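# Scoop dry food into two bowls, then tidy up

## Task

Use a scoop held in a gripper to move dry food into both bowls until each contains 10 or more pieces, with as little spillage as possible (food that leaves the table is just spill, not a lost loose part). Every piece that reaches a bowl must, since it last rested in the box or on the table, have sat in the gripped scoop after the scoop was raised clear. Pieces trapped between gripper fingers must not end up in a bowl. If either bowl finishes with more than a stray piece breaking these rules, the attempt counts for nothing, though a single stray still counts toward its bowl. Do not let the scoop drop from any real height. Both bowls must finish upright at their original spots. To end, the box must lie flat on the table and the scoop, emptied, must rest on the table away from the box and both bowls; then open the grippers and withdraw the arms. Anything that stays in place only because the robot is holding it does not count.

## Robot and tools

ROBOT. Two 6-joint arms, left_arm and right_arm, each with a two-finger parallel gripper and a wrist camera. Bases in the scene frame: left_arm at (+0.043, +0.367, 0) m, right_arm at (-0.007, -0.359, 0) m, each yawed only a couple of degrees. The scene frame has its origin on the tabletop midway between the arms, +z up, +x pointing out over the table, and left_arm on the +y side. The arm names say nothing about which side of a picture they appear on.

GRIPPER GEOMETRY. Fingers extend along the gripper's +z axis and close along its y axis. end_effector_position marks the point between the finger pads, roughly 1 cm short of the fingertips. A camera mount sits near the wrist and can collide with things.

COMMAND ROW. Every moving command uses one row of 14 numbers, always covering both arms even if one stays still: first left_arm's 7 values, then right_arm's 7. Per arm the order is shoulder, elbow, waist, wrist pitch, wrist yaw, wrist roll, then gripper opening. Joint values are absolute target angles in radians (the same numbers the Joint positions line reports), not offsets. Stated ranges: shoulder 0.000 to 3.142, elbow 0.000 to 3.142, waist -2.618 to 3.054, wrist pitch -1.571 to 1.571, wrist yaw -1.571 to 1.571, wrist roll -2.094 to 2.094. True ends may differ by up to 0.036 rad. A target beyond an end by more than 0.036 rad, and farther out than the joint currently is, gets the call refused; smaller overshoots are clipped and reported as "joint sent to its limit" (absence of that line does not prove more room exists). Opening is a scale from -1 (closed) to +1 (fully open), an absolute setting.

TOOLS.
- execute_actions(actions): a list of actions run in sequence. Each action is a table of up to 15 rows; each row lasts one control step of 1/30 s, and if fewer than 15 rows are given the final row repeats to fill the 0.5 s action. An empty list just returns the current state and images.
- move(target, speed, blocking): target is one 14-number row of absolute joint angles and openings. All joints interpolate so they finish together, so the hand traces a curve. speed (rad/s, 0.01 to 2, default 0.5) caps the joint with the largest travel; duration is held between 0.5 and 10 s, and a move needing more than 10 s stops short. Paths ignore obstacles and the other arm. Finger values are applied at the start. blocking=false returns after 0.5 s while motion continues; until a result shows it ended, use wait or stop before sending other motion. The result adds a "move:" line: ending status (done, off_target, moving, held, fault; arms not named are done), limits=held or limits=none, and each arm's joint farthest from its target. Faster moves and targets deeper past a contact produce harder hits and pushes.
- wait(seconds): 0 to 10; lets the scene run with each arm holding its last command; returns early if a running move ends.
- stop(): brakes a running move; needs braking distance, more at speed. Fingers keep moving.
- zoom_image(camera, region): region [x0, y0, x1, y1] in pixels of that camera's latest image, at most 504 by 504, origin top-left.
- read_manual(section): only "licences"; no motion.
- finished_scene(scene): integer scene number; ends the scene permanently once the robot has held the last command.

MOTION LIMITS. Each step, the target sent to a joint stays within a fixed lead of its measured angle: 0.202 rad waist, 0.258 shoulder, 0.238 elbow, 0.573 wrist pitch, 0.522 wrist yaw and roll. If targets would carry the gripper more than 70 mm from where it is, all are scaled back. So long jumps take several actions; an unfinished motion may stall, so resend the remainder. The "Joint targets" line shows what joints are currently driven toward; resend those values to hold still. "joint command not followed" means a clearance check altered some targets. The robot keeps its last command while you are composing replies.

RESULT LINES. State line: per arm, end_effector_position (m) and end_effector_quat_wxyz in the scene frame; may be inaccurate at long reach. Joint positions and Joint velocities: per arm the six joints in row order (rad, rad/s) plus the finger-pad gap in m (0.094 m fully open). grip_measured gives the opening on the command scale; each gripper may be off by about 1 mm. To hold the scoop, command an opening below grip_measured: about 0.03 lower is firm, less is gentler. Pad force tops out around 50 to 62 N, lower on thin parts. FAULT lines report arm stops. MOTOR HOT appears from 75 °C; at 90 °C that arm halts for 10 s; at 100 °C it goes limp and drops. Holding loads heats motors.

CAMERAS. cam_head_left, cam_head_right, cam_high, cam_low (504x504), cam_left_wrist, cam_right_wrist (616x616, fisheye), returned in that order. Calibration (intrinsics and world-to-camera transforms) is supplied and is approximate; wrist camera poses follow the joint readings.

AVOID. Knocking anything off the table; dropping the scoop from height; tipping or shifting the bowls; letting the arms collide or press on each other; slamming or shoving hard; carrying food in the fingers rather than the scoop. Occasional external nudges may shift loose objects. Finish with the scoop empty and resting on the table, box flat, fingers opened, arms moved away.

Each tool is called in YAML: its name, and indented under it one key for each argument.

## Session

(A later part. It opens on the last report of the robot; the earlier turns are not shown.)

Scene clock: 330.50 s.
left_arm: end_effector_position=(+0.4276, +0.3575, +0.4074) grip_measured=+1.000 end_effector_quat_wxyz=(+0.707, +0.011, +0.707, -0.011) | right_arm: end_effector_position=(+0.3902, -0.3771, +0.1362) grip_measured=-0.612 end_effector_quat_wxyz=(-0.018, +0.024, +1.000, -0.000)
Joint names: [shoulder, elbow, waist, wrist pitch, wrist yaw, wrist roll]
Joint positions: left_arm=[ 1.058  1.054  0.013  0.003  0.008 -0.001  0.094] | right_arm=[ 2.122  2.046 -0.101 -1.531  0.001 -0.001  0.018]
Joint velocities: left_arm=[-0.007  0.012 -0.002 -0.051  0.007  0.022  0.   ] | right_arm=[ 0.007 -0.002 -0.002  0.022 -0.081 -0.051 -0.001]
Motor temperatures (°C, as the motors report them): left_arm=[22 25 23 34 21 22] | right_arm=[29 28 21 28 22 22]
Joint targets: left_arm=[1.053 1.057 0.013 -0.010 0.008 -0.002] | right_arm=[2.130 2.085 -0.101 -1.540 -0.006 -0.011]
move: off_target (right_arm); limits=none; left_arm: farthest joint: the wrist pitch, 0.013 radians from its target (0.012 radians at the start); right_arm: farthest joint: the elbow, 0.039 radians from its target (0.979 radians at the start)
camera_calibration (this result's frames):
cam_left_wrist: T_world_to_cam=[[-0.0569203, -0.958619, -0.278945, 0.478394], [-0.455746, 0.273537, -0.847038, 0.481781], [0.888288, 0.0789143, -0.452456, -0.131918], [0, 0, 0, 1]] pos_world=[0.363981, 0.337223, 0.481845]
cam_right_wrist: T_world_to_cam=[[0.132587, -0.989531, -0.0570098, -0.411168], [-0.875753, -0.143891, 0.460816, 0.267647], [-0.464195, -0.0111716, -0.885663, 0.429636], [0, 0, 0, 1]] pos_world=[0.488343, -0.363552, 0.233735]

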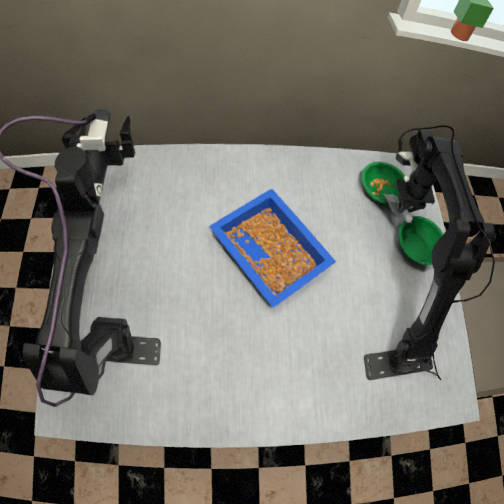

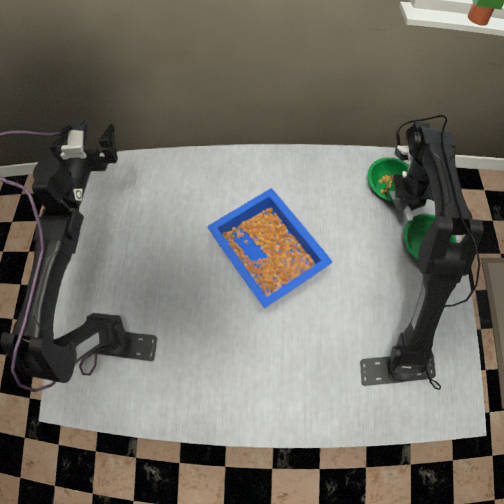

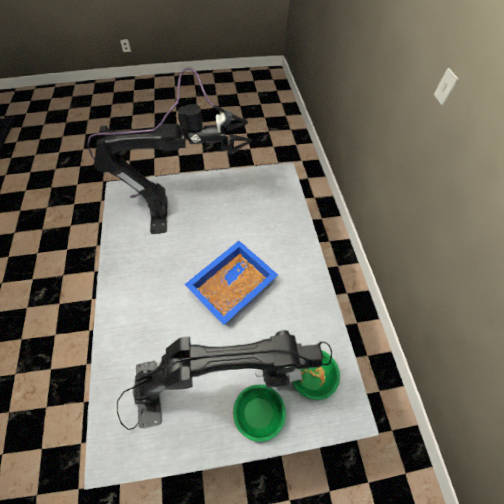

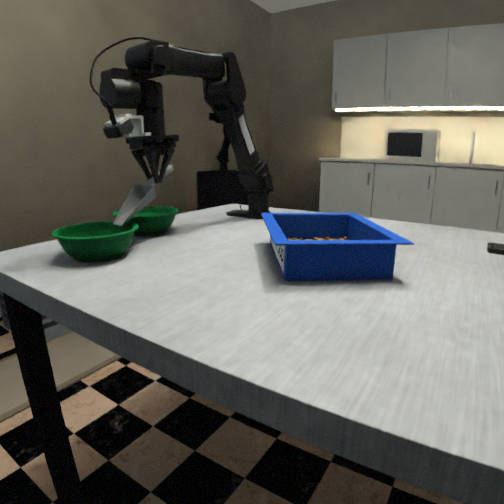

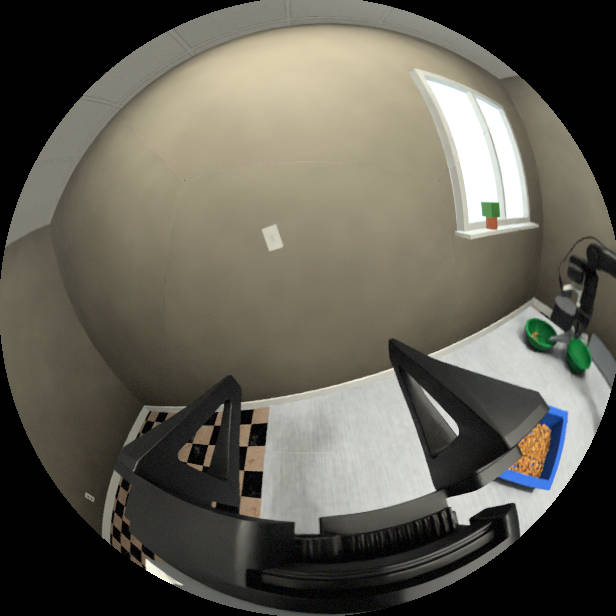

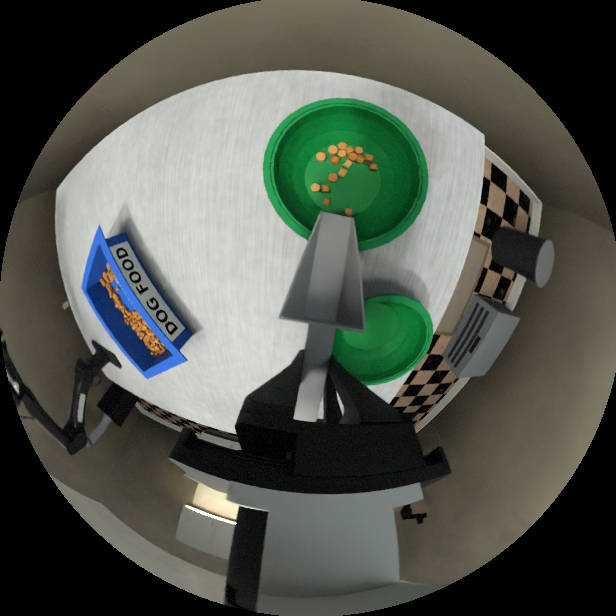

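execute_actions:
  actions:
    - [[1.053,1.057,0.013,-0.010,0.008,-0.002,1,2.100,2.080,-0.101,-1.535,-0.006,-0.011,-0.66],[1.053,1.057,0.013,-0.010,0.008,-0.002,1,2.090,2.075,-0.100,-1.530,-0.005,-0.010,-0.66],[1.053,1.057,0.013,-0.010,0.008,-0.002,1,2.082,2.070,-0.098,-1.525,-0.004,-0.008,-0.66],[1.053,1.057,0.013,-0.010,0.008,-0.002,1,2.073,2.065,-0.095,-1.520,-0.003,-0.006,-0.66],[1.053,1.057,0.013,-0.010,0.008,-0.002,1,2.064,2.060,-0.092,-1.515,-0.002,-0.004,-0.66],[1.053,1.057,0.013,-0.010,0.008,-0.002,1,2.055,2.055,-0.088,-1.510,-0.001,-0.002,-0.66],[1.053,1.057,0.013,-0.010,0.008,-0.002,1,2.046,2.050,-0.083,-1.505,0.0,0.0,-0.66],[1.053,1.057,0.013,-0.010,0.008,-0.002,1,2.037,2.046,-0.077,-1.500,0.0,0.003,-0.66],[1.053,1.057,0.013,-0.010,0.008,-0.002,1,2.028,2.042,-0.070,-1.495,0.0,0.006,-0.66],[1.053,1.057,0.013,-0.010,0.008,-0.002,1,2.019,2.038,-0.062,-1.490,0.0,0.009,-0.66],[1.053,1.057,0.013,-0.010,0.008,-0.002,1,2.010,2.034,-0.053,-1.486,0.0,0.012,-0.66],[1.053,1.057,0.013,-0.010,0.008,-0.002,1,2.002,2.030,-0.043,-1.482,0.0,0.015,-0.66],[1.053,1.057,0.013,-0.010,0.008,-0.002,1,1.995,2.028,-0.032,-1.478,0.0,0.018,-0.66],[1.053,1.057,0.013,-0.010,0.008,-0.002,1,1.989,2.026,-0.020,-1.474,0.0,0.021,-0.66],[1.053,1.057,0.013,-0.010,0.008,-0.002,1,1.984,2.024,-0.007,-1.470,0.0,0.024,-0.66]]

move:
  target: [1.053, 1.057, 0.013, -0.010, 0.008, -0.002, 1.0, 1.860, 1.779, 0.780, -1.382, 0.020, 0.208, -0.66]
  speed: 0.9

Scene clock: 395.40 s.
left_arm: end_effector_position=(+0.4276, +0.3575, +0.4074) grip_measured=+1.000 end_effector_quat_wxyz=(+0.707, +0.011, +0.707, -0.011) | right_arm: end_effector_position=(+0.3943, -0.3541, +0.1746) grip_measured=-0.612 end_effector_quat_wxyz=(+0.047, -0.002, +0.999, -0.000)
Joint names: [shoulder, elbow, waist, wrist pitch, wrist yaw, wrist roll]
Joint positions: left_arm=[ 1.058  1.054  0.013  0.003  0.008 -0.001  0.094] | right_arm=[ 2.022  2.046 -0.043 -1.501  0.002  0.005  0.018]
Joint velocities: left_arm=[-0.007 -0.017  0.002 -0.007 -0.007 -0.022  0.   ] | right_arm=[-0.217  0.002  0.359  0.11  -0.007  0.11   0.   ]
Motor temperatures (°C, as the motors report them): left_arm=[22 26 23 35 21 22] | right_arm=[32 29 21 26 22 22]
Joint targets: left_arm=[1.053 1.057 0.013 -0.010 0.008 -0.002] | right_arm=[1.984 2.024 -0.007 -1.470 -0.000 0.024]
camera_calibration (this result's frames):
cam_left_wrist: T_world_to_cam=[[-0.0569203, -0.958619, -0.278945, 0.478394], [-0.455746, 0.273537, -0.847038, 0.481781], [0.888288, 0.0789143, -0.452456, -0.131918], [0, 0, 0, 1]] pos_world=[0.363981, 0.337223, 0.481845]
cam_right_wrist: T_world_to_cam=[[0.189588, -0.981297, -0.0333547, -0.410429], [-0.919561, -0.189364, 0.34431, 0.278421], [-0.344187, -0.0346054, -0.938263, 0.419322], [0, 0, 0, 1]] pos_world=[0.478163, -0.335519, 0.283881]

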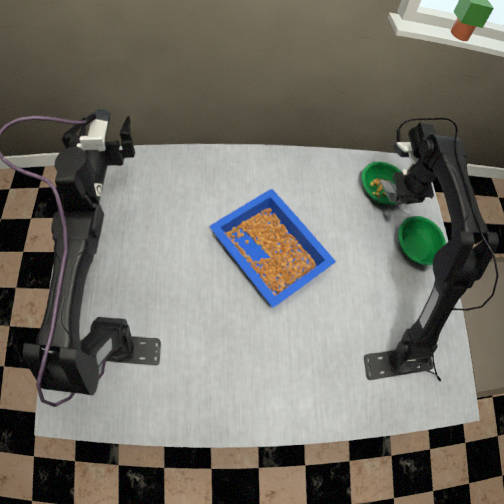

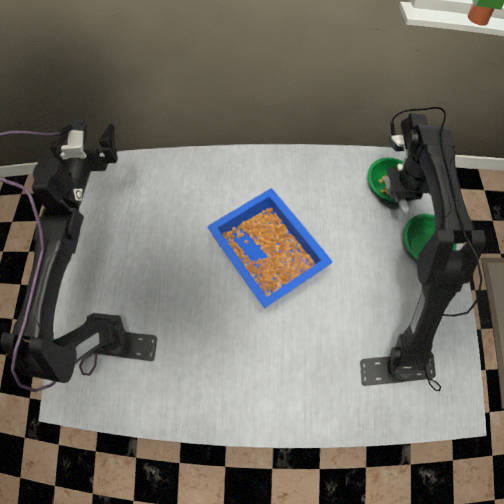

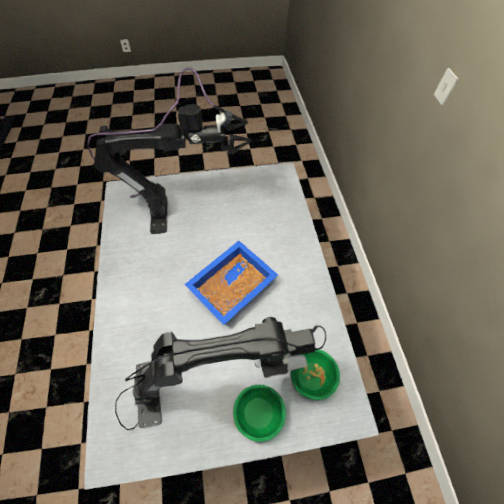

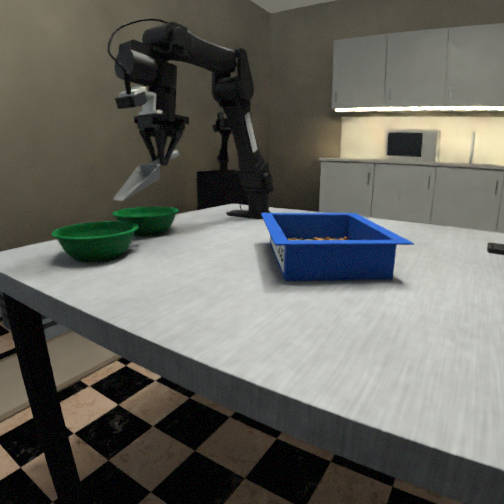

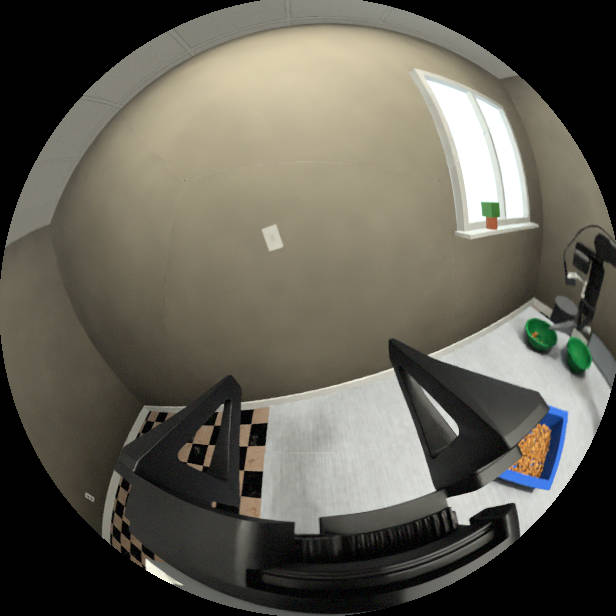

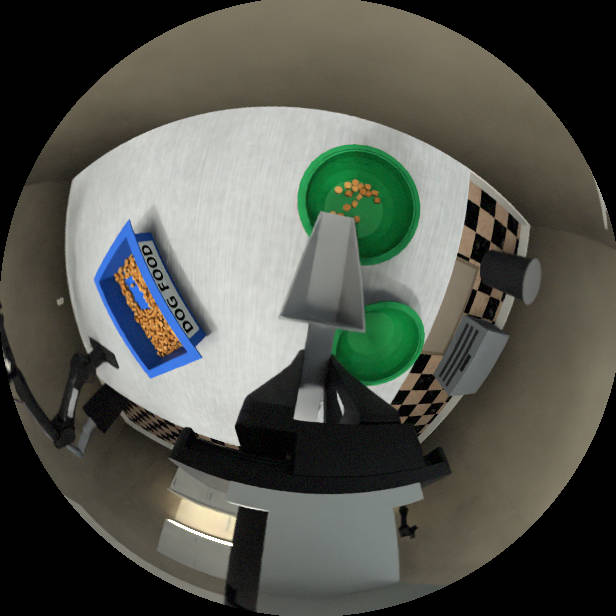

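Scene clock: 397.03 s.
left_arm: end_effector_position=(+0.4276, +0.3575, +0.4077) grip_measured=+1.000 end_effector_quat_wxyz=(+0.707, +0.011, +0.707, -0.011) | right_arm: end_effector_position=(+0.2418, -0.0829, +0.1569) grip_measured=-0.611 end_effector_quat_wxyz=(+0.035, -0.316, +0.948, +0.013)
Joint names: [shoulder, elbow, waist, wrist pitch, wrist yaw, wrist roll]
Joint positions: left_arm=[ 1.058  1.054  0.013  0.005  0.008 -0.001  0.094] | right_arm=[ 1.893  1.795  0.787 -1.398  0.013  0.196  0.018]
Joint velocities: left_arm=[-0.002  0.002  0.007 -0.051 -0.007 -0.051  0.   ] | right_arm=[ 0.007 -0.012  0.007 -0.051 -0.007  0.007 -0.001]
Motor temperatures (°C, as the motors report them): left_arm=[22 26 23 35 21 22] | right_arm=[32 29 21 26 22 22]
Joint targets: left_arm=[1.053 1.057 0.013 -0.010 0.008 -0.002] | right_arm=[1.860 1.779 0.780 -1.382 0.020 0.208]
move: off_target (right_arm); limits=none; left_arm: farthest joint: the wrist pitch, 0.015 radians from its target (0.013 radians at the start); right_arm: farthest joint: the shoulder, 0.033 radians from its target (0.162 radians at the start)
camera_calibration (this result's frames):
cam_left_wrist: T_world_to_cam=[[-0.0566011, -0.958626, -0.278985, 0.478356], [-0.454776, 0.273515, -0.847566, 0.481831], [0.888805, 0.0789025, -0.451442, -0.13242], [0, 0, 0, 1]] pos_world=[0.363896, 0.337224, 0.482058]
cam_right_wrist: T_world_to_cam=[[0.73663, -0.675124, -0.0398075, -0.221819], [-0.619638, -0.69733, 0.360249, 0.0784597], [-0.270971, -0.240704, -0.932006, 0.323898], [0, 0, 0, 1]] pos_world=[0.299782, -0.0170793, 0.26478]

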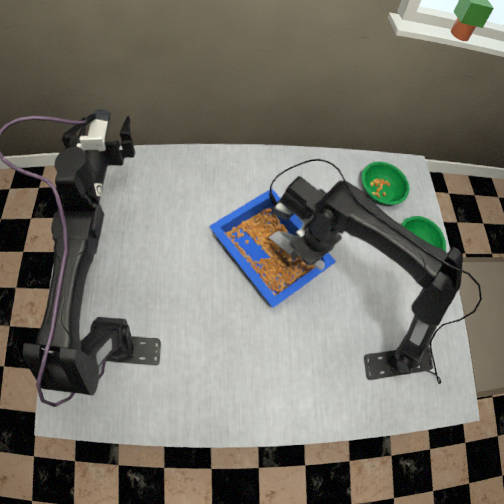

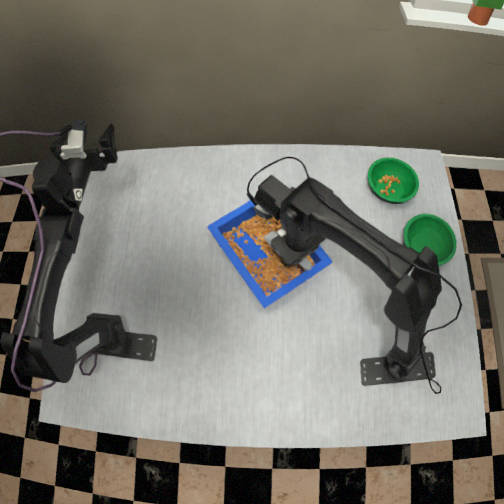

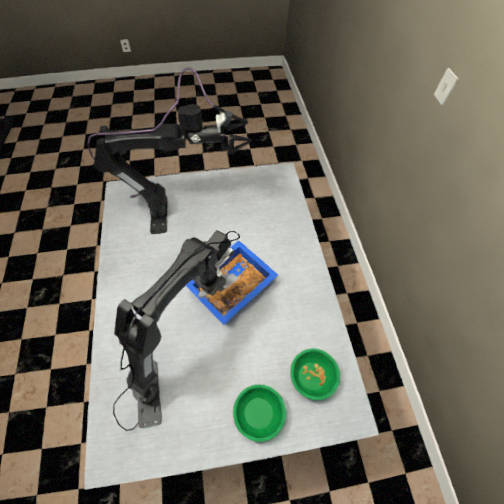

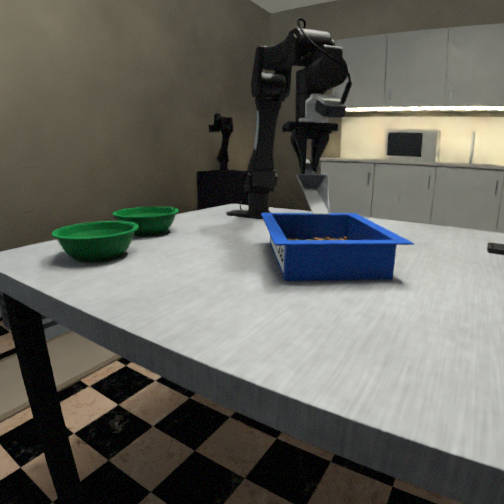

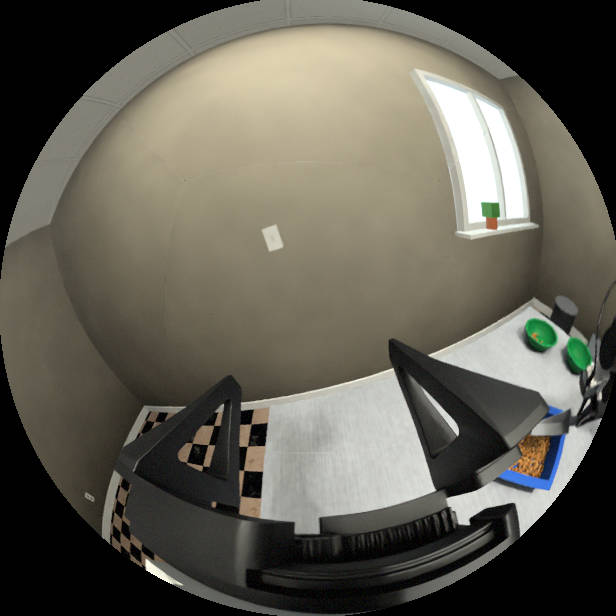

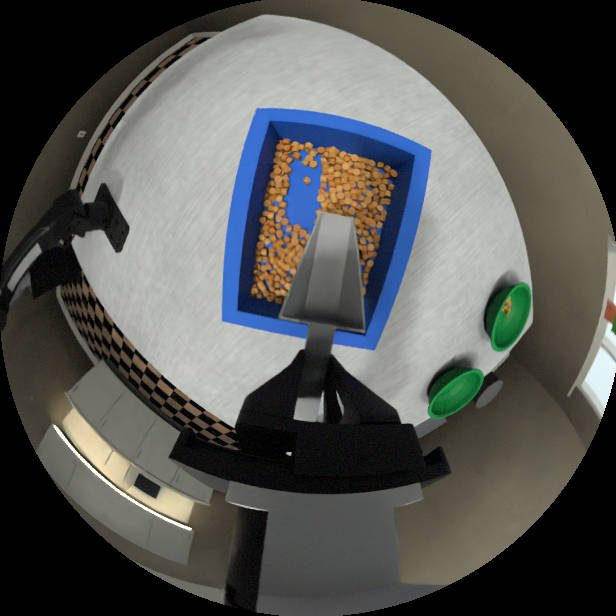

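execute_actions:
  actions:
    - [[1.053,1.057,0.013,-0.01,0.008,-0.002,1,1.901,1.777,0.775,-1.380,0.012,0.190,-0.66],[1.053,1.057,0.013,-0.01,0.008,-0.002,1,1.902,1.774,0.774,-1.377,0.012,0.190,-0.66],[1.053,1.057,0.013,-0.01,0.008,-0.002,1,1.904,1.769,0.774,-1.373,0.012,0.189,-0.66],[1.053,1.057,0.013,-0.01,0.008,-0.002,1,1.907,1.763,0.773,-1.367,0.012,0.189,-0.66],[1.053,1.057,0.013,-0.01,0.008,-0.002,1,1.910,1.755,0.771,-1.360,0.012,0.188,-0.66],[1.053,1.057,0.013,-0.01,0.008,-0.002,1,1.914,1.748,0.770,-1.353,0.012,0.188,-0.66],[1.053,1.057,0.013,-0.01,0.008,-0.002,1,1.917,1.739,0.769,-1.345,0.012,0.187,-0.66],[1.053,1.057,0.013,-0.01,0.008,-0.002,1,1.921,1.731,0.768,-1.338,0.012,0.186,-0.66],[1.053,1.057,0.013,-0.01,0.008,-0.002,1,1.924,1.723,0.767,-1.330,0.012,0.186,-0.66],[1.053,1.057,0.013,-0.01,0.008,-0.002,1,1.928,1.715,0.765,-1.322,0.012,0.185,-0.66],[1.053,1.057,0.013,-0.01,0.008,-0.002,1,1.932,1.706,0.764,-1.315,0.012,0.184,-0.66],[1.053,1.057,0.013,-0.01,0.008,-0.002,1,1.935,1.698,0.763,-1.307,0.012,0.184,-0.66],[1.053,1.057,0.013,-0.01,0.008,-0.002,1,1.939,1.690,0.762,-1.299,0.012,0.183,-0.66],[1.053,1.057,0.013,-0.01,0.008,-0.002,1,1.942,1.682,0.760,-1.292,0.012,0.182,-0.66],[1.053,1.057,0.013,-0.01,0.008,-0.002,1,1.946,1.673,0.759,-1.284,0.012,0.182,-0.66]]
    - [[1.053,1.057,0.013,-0.01,0.008,-0.002,1,1.950,1.665,0.758,-1.276,0.012,0.181,-0.66],[1.053,1.057,0.013,-0.01,0.008,-0.002,1,1.953,1.657,0.757,-1.269,0.012,0.180,-0.66],[1.053,1.057,0.013,-0.01,0.008,-0.002,1,1.957,1.649,0.755,-1.261,0.012,0.180,-0.66],[1.053,1.057,0.013,-0.01,0.008,-0.002,1,1.960,1.641,0.754,-1.254,0.012,0.179,-0.66],[1.053,1.057,0.013,-0.01,0.008,-0.002,1,1.963,1.635,0.753,-1.248,0.012,0.179,-0.66],[1.053,1.057,0.013,-0.01,0.008,-0.002,1,1.966,1.629,0.752,-1.243,0.012,0.178,-0.66],[1.053,1.057,0.013,-0.01,0.008,-0.002,1,1.968,1.623,0.751,-1.237,0.012,0.178,-0.66],[1.053,1.057,0.013,-0.01,0.008,-0.002,1,1.970,1.618,0.751,-1.233,0.012,0.177,-0.66],[1.053,1.057,0.013,-0.01,0.008,-0.002,1,1.972,1.614,0.750,-1.229,0.012,0.177,-0.66],[1.053,1.057,0.013,-0.01,0.008,-0.002,1,1.975,1.614,0.750,-1.224,0.012,0.177,-0.66],[1.053,1.057,0.013,-0.01,0.008,-0.002,1,1.978,1.614,0.750,-1.220,0.012,0.177,-0.66],[1.053,1.057,0.013,-0.01,0.008,-0.002,1,1.981,1.614,0.750,-1.215,0.012,0.177,-0.66],[1.053,1.057,0.013,-0.01,0.008,-0.002,1,1.984,1.614,0.749,-1.210,0.012,0.177,-0.66],[1.053,1.057,0.013,-0.01,0.008,-0.002,1,1.987,1.614,0.749,-1.205,0.012,0.177,-0.66],[1.053,1.057,0.013,-0.01,0.008,-0.002,1,1.990,1.614,0.749,-1.201,0.012,0.177,-0.66]]
    - [[1.053,1.057,0.013,-0.01,0.008,-0.002,1,1.993,1.614,0.749,-1.196,0.012,0.176,-0.66],[1.053,1.057,0.013,-0.01,0.008,-0.002,1,1.995,1.614,0.749,-1.191,0.012,0.176,-0.66],[1.053,1.057,0.013,-0.01,0.008,-0.002,1,1.998,1.614,0.749,-1.186,0.012,0.176,-0.66],[1.053,1.057,0.013,-0.01,0.008,-0.002,1,2.001,1.614,0.748,-1.182,0.012,0.176,-0.66],[1.053,1.057,0.013,-0.01,0.008,-0.002,1,2.004,1.614,0.748,-1.177,0.012,0.176,-0.66],[1.053,1.057,0.013,-0.01,0.008,-0.002,1,2.007,1.614,0.748,-1.172,0.012,0.176,-0.66],[1.053,1.057,0.013,-0.01,0.008,-0.002,1,2.010,1.614,0.748,-1.167,0.012,0.176,-0.66],[1.053,1.057,0.013,-0.01,0.008,-0.002,1,2.013,1.614,0.748,-1.163,0.012,0.176,-0.66],[1.053,1.057,0.013,-0.01,0.008,-0.002,1,2.016,1.614,0.748,-1.158,0.012,0.176,-0.66],[1.053,1.057,0.013,-0.01,0.008,-0.002,1,2.017,1.614,0.748,-1.152,0.013,0.176,-0.66],[1.053,1.057,0.013,-0.01,0.008,-0.002,1,2.018,1.614,0.748,-1.146,0.014,0.175,-0.66],[1.053,1.057,0.013,-0.01,0.008,-0.002,1,2.020,1.614,0.748,-1.141,0.015,0.175,-0.66],[1.053,1.057,0.013,-0.01,0.008,-0.002,1,2.021,1.614,0.747,-1.135,0.015,0.175,-0.66],[1.053,1.057,0.013,-0.01,0.008,-0.002,1,2.022,1.614,0.747,-1.129,0.016,0.175,-0.66],[1.053,1.057,0.013,-0.01,0.008,-0.002,1,2.023,1.614,0.747,-1.123,0.017,0.174,-0.66]]
    - [[1.053,1.057,0.013,-0.01,0.008,-0.002,1,2.025,1.614,0.747,-1.118,0.018,0.174,-0.66],[1.053,1.057,0.013,-0.01,0.008,-0.002,1,2.026,1.614,0.747,-1.112,0.019,0.174,-0.66],[1.053,1.057,0.013,-0.01,0.008,-0.002,1,2.027,1.614,0.747,-1.106,0.020,0.173,-0.66],[1.053,1.057,0.013,-0.01,0.008,-0.002,1,2.028,1.614,0.746,-1.100,0.021,0.173,-0.66],[1.053,1.057,0.013,-0.01,0.008,-0.002,1,2.030,1.614,0.746,-1.095,0.021,0.173,-0.66],[1.053,1.057,0.013,-0.01,0.008,-0.002,1,2.031,1.614,0.746,-1.089,0.022,0.172,-0.66],[1.053,1.057,0.013,-0.01,0.008,-0.002,1,2.032,1.614,0.746,-1.083,0.023,0.172,-0.66],[1.053,1.057,0.013,-0.01,0.008,-0.002,1,2.033,1.614,0.746,-1.077,0.024,0.172,-0.66],[1.053,1.057,0.013,-0.01,0.008,-0.002,1,2.035,1.614,0.746,-1.072,0.025,0.172,-0.66],[1.053,1.057,0.013,-0.01,0.008,-0.002,1,2.036,1.614,0.745,-1.066,0.026,0.171,-0.66],[1.053,1.057,0.013,-0.01,0.008,-0.002,1,2.037,1.614,0.745,-1.060,0.027,0.171,-0.66],[1.053,1.057,0.013,-0.01,0.008,-0.002,1,2.038,1.614,0.745,-1.054,0.027,0.171,-0.66],[1.053,1.057,0.013,-0.01,0.008,-0.002,1,2.040,1.614,0.745,-1.049,0.028,0.170,-0.66],[1.053,1.057,0.013,-0.01,0.008,-0.002,1,2.041,1.614,0.745,-1.043,0.029,0.170,-0.66],[1.053,1.057,0.013,-0.01,0.008,-0.002,1,2.042,1.614,0.745,-1.037,0.030,0.170,-0.66]]

zoom_image:
  camera: "cam_right_wrist"
  region: [220, 90, 440, 360]

Scene clock: 440.80 s.
left_arm: end_effector_position=(+0.4276, +0.3575, +0.4077) grip_measured=+1.000 end_effector_quat_wxyz=(+0.707, +0.011, +0.707, -0.011) | right_arm: end_effector_position=(+0.2795, -0.0597, +0.0728) grip_measured=-0.611 end_effector_quat_wxyz=(+0.060, -0.309, +0.949, +0.020)
Joint names: [shoulder, elbow, waist, wrist pitch, wrist yaw, wrist roll]
Joint positions: left_arm=[ 1.058  1.054  0.013  0.005  0.008 -0.001  0.094] | right_arm=[ 2.019  1.63   0.76  -1.058  0.022  0.182  0.018]
Joint velocities: left_arm=[-0.012  0.017 -0.007  0.022  0.007  0.007  0.   ] | right_arm=[ 0.037 -0.007 -0.017  0.183  0.051  0.007 -0.001]
Motor temperatures (°C, as the motors report them): left_arm=[22 26 23 36 21 22] | right_arm=[35 27 21 26 22 22]
Joint targets: left_arm=[1.053 1.057 0.013 -0.010 0.008 -0.002] | right_arm=[2.042 1.614 0.745 -1.037 0.030 0.170]
camera_calibration (this result's frames):
cam_left_wrist: T_world_to_cam=[[-0.0566011, -0.958626, -0.278985, 0.478356], [-0.454776, 0.273515, -0.847566, 0.481831], [0.888805, 0.0789025, -0.451442, -0.13242], [0, 0, 0, 1]] pos_world=[0.363896, 0.337224, 0.482058]
cam_right_wrist: T_world_to_cam=[[0.728872, -0.683998, -0.0298584, -0.236402], [-0.642941, -0.698807, 0.313521, 0.158187], [-0.235313, -0.209319, -0.949112, 0.254466], [0, 0, 0, 1]] pos_world=[0.333891, 0.00210864, 0.184863]

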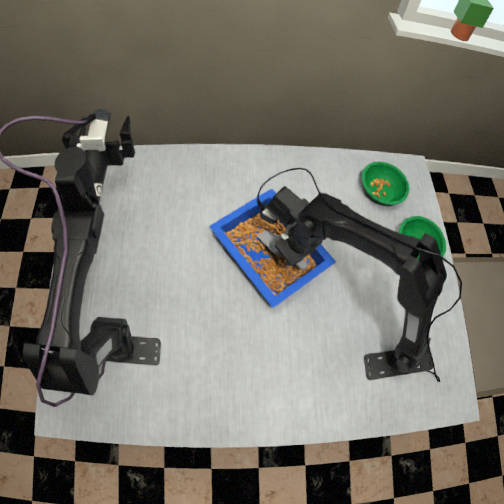

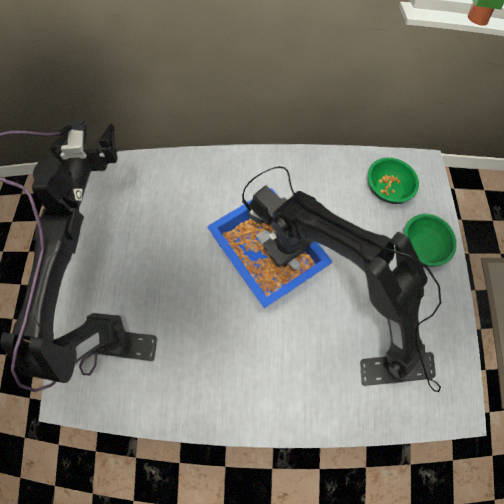

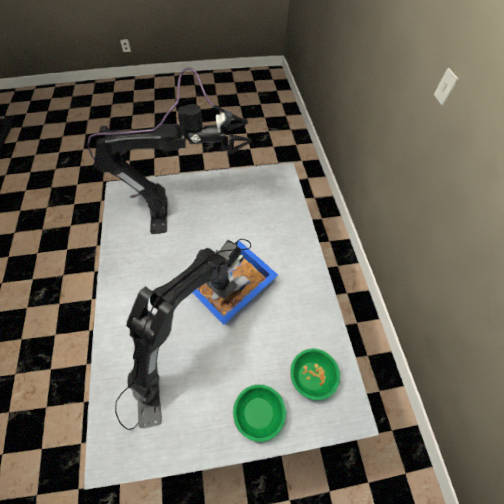

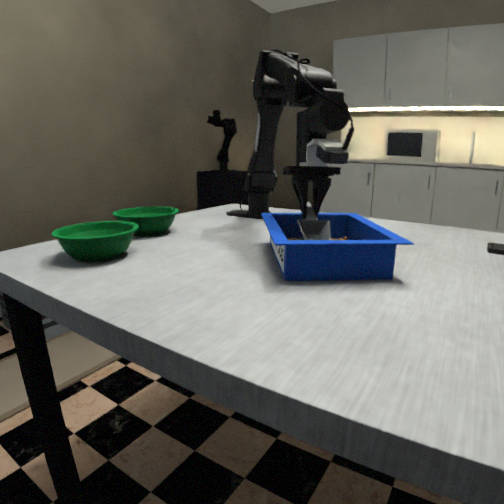

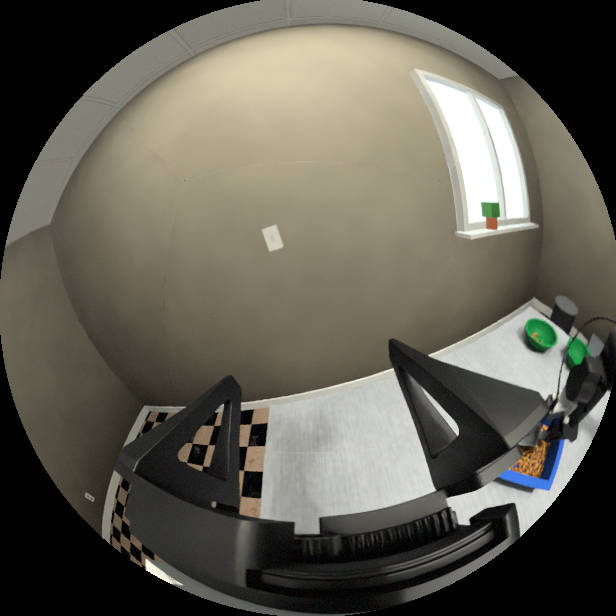

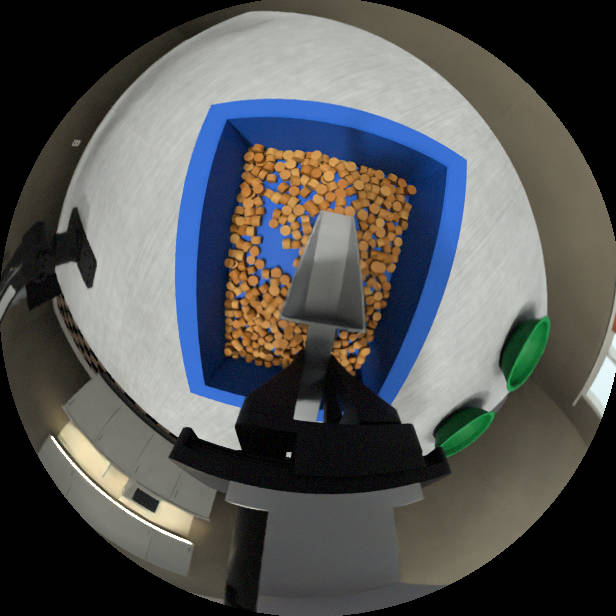

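Region (220, 90, 440, 360) of cam_right_wrist's 616x616 image, scaled by 1.867, with more detail than that image has; it fills the left 411 columns of this view, and the rest is white.

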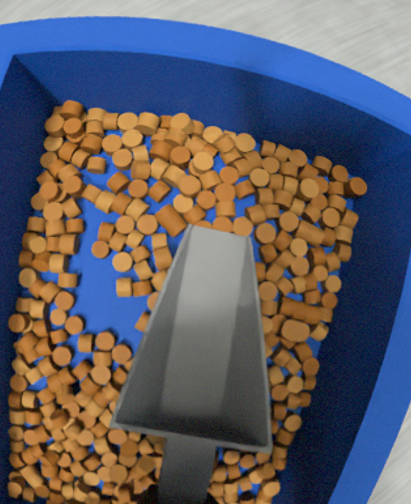

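execute_actions:
  actions: []

Scene clock: 458.97 s.
left_arm: end_effector_position=(+0.4276, +0.3575, +0.4077) grip_measured=+1.000 end_effector_quat_wxyz=(+0.707, +0.011, +0.707, -0.011) | right_arm: end_effector_position=(+0.2832, -0.0565, +0.0715) grip_measured=-0.611 end_effector_quat_wxyz=(+0.067, -0.309, +0.948, +0.023)
Joint names: [shoulder, elbow, waist, wrist pitch, wrist yaw, wrist roll]
Joint positions: left_arm=[ 1.058  1.054  0.013  0.005  0.008 -0.001  0.094] | right_arm=[ 2.024  1.63   0.76  -1.038  0.024  0.181  0.018]
Joint velocities: left_arm=[ 0.002  0.007  0.012  0.066 -0.037 -0.007  0.   ] | right_arm=[ 0.007 -0.002  0.012 -0.022  0.007  0.022 -0.001]
Motor temperatures (°C, as the motors report them): left_arm=[22 26 23 36 21 22] | right_arm=[33 27 21 25 22 22]
Joint targets: left_arm=[1.053 1.057 0.013 -0.010 0.008 -0.002] | right_arm=[2.042 1.614 0.745 -1.037 0.030 0.170]
camera_calibration (this result's frames):
cam_left_wrist: T_world_to_cam=[[-0.0566011, -0.958626, -0.278985, 0.478356], [-0.454776, 0.273515, -0.847566, 0.481831], [0.888805, 0.0789025, -0.451442, -0.13242], [0, 0, 0, 1]] pos_world=[0.363896, 0.337224, 0.482058]
cam_right_wrist: T_world_to_cam=[[0.72977, -0.683159, -0.026991, -0.237347], [-0.646299, -0.702196, 0.298694, 0.165004], [-0.223009, -0.200534, -0.953967, 0.252136], [0, 0, 0, 1]] pos_world=[0.336079, 0.0042811, 0.184837]

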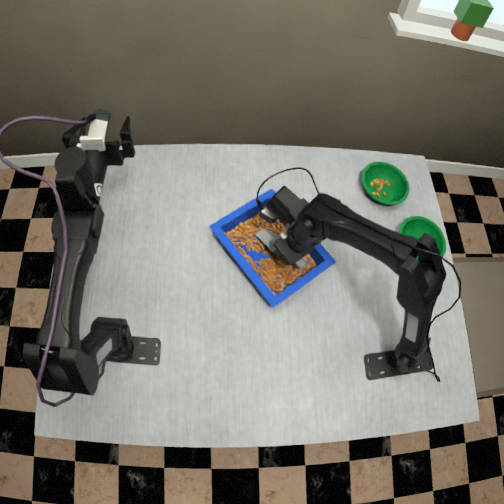

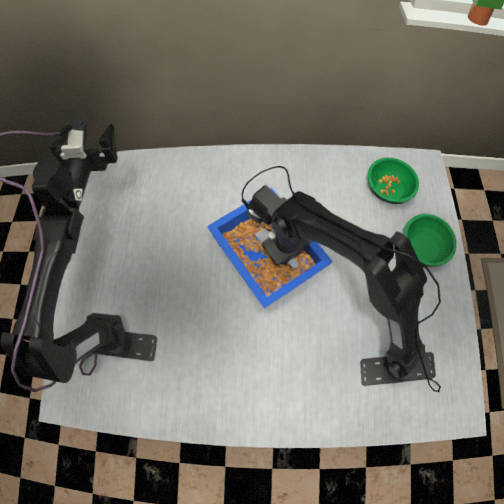

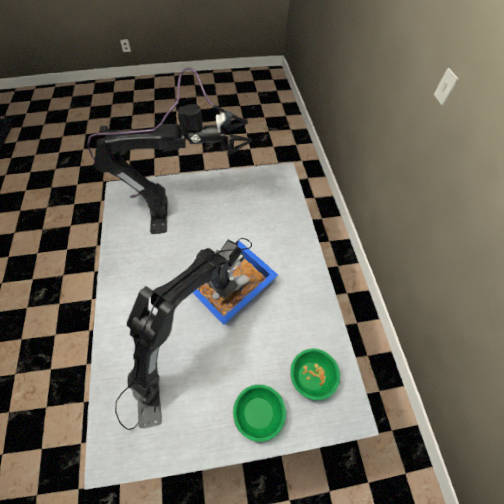

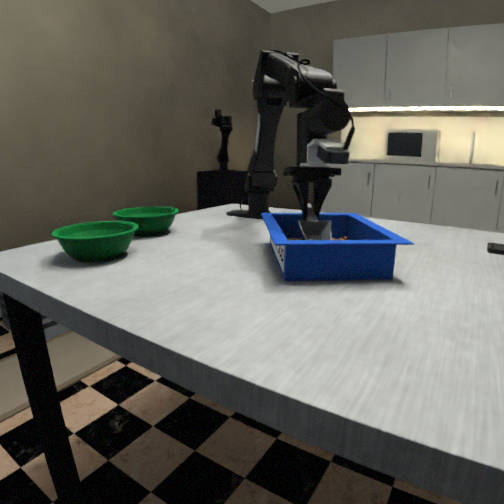

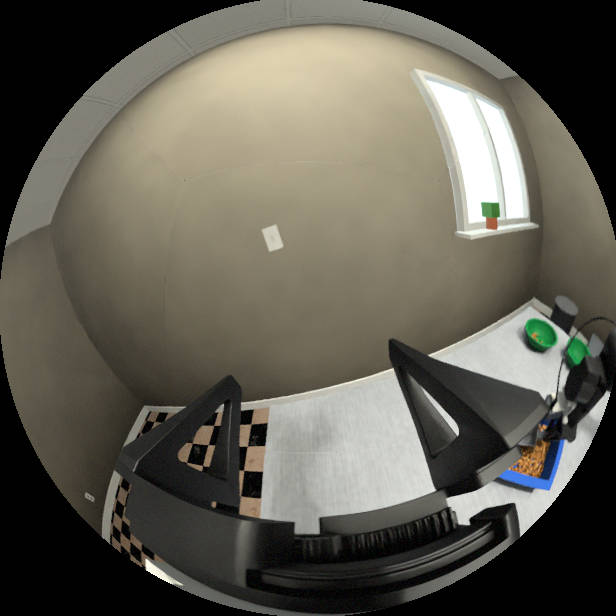

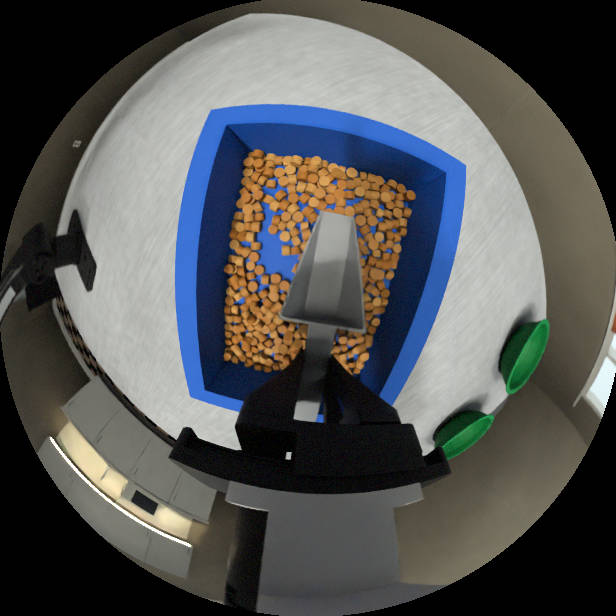

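zoom_image:
  camera: "cam_right_wrist"
  region: [220, 130, 440, 350]

zoom_image:
  camera: "cam_low"
  region: [250, 180, 420, 290]

Region (220, 130, 440, 350) of cam_right_wrist's 616x616 image, scaled by 2.291, with more detail than that image has.

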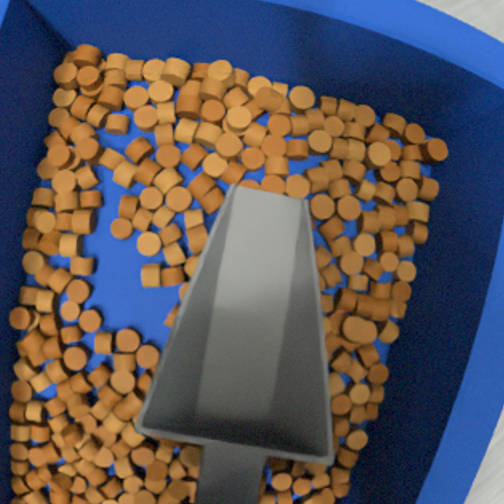

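Region (250, 180, 420, 290) of cam_low's 504x504 image, scaled by 2.965, with more detail than that image has; it fills the top 326 rows of this view, and the rest is white.

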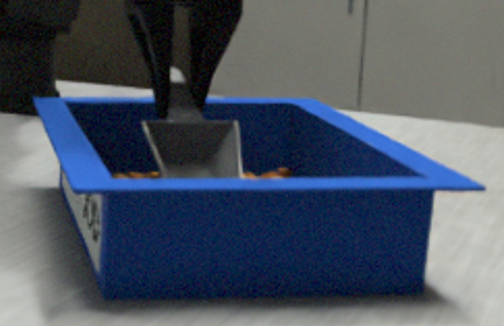

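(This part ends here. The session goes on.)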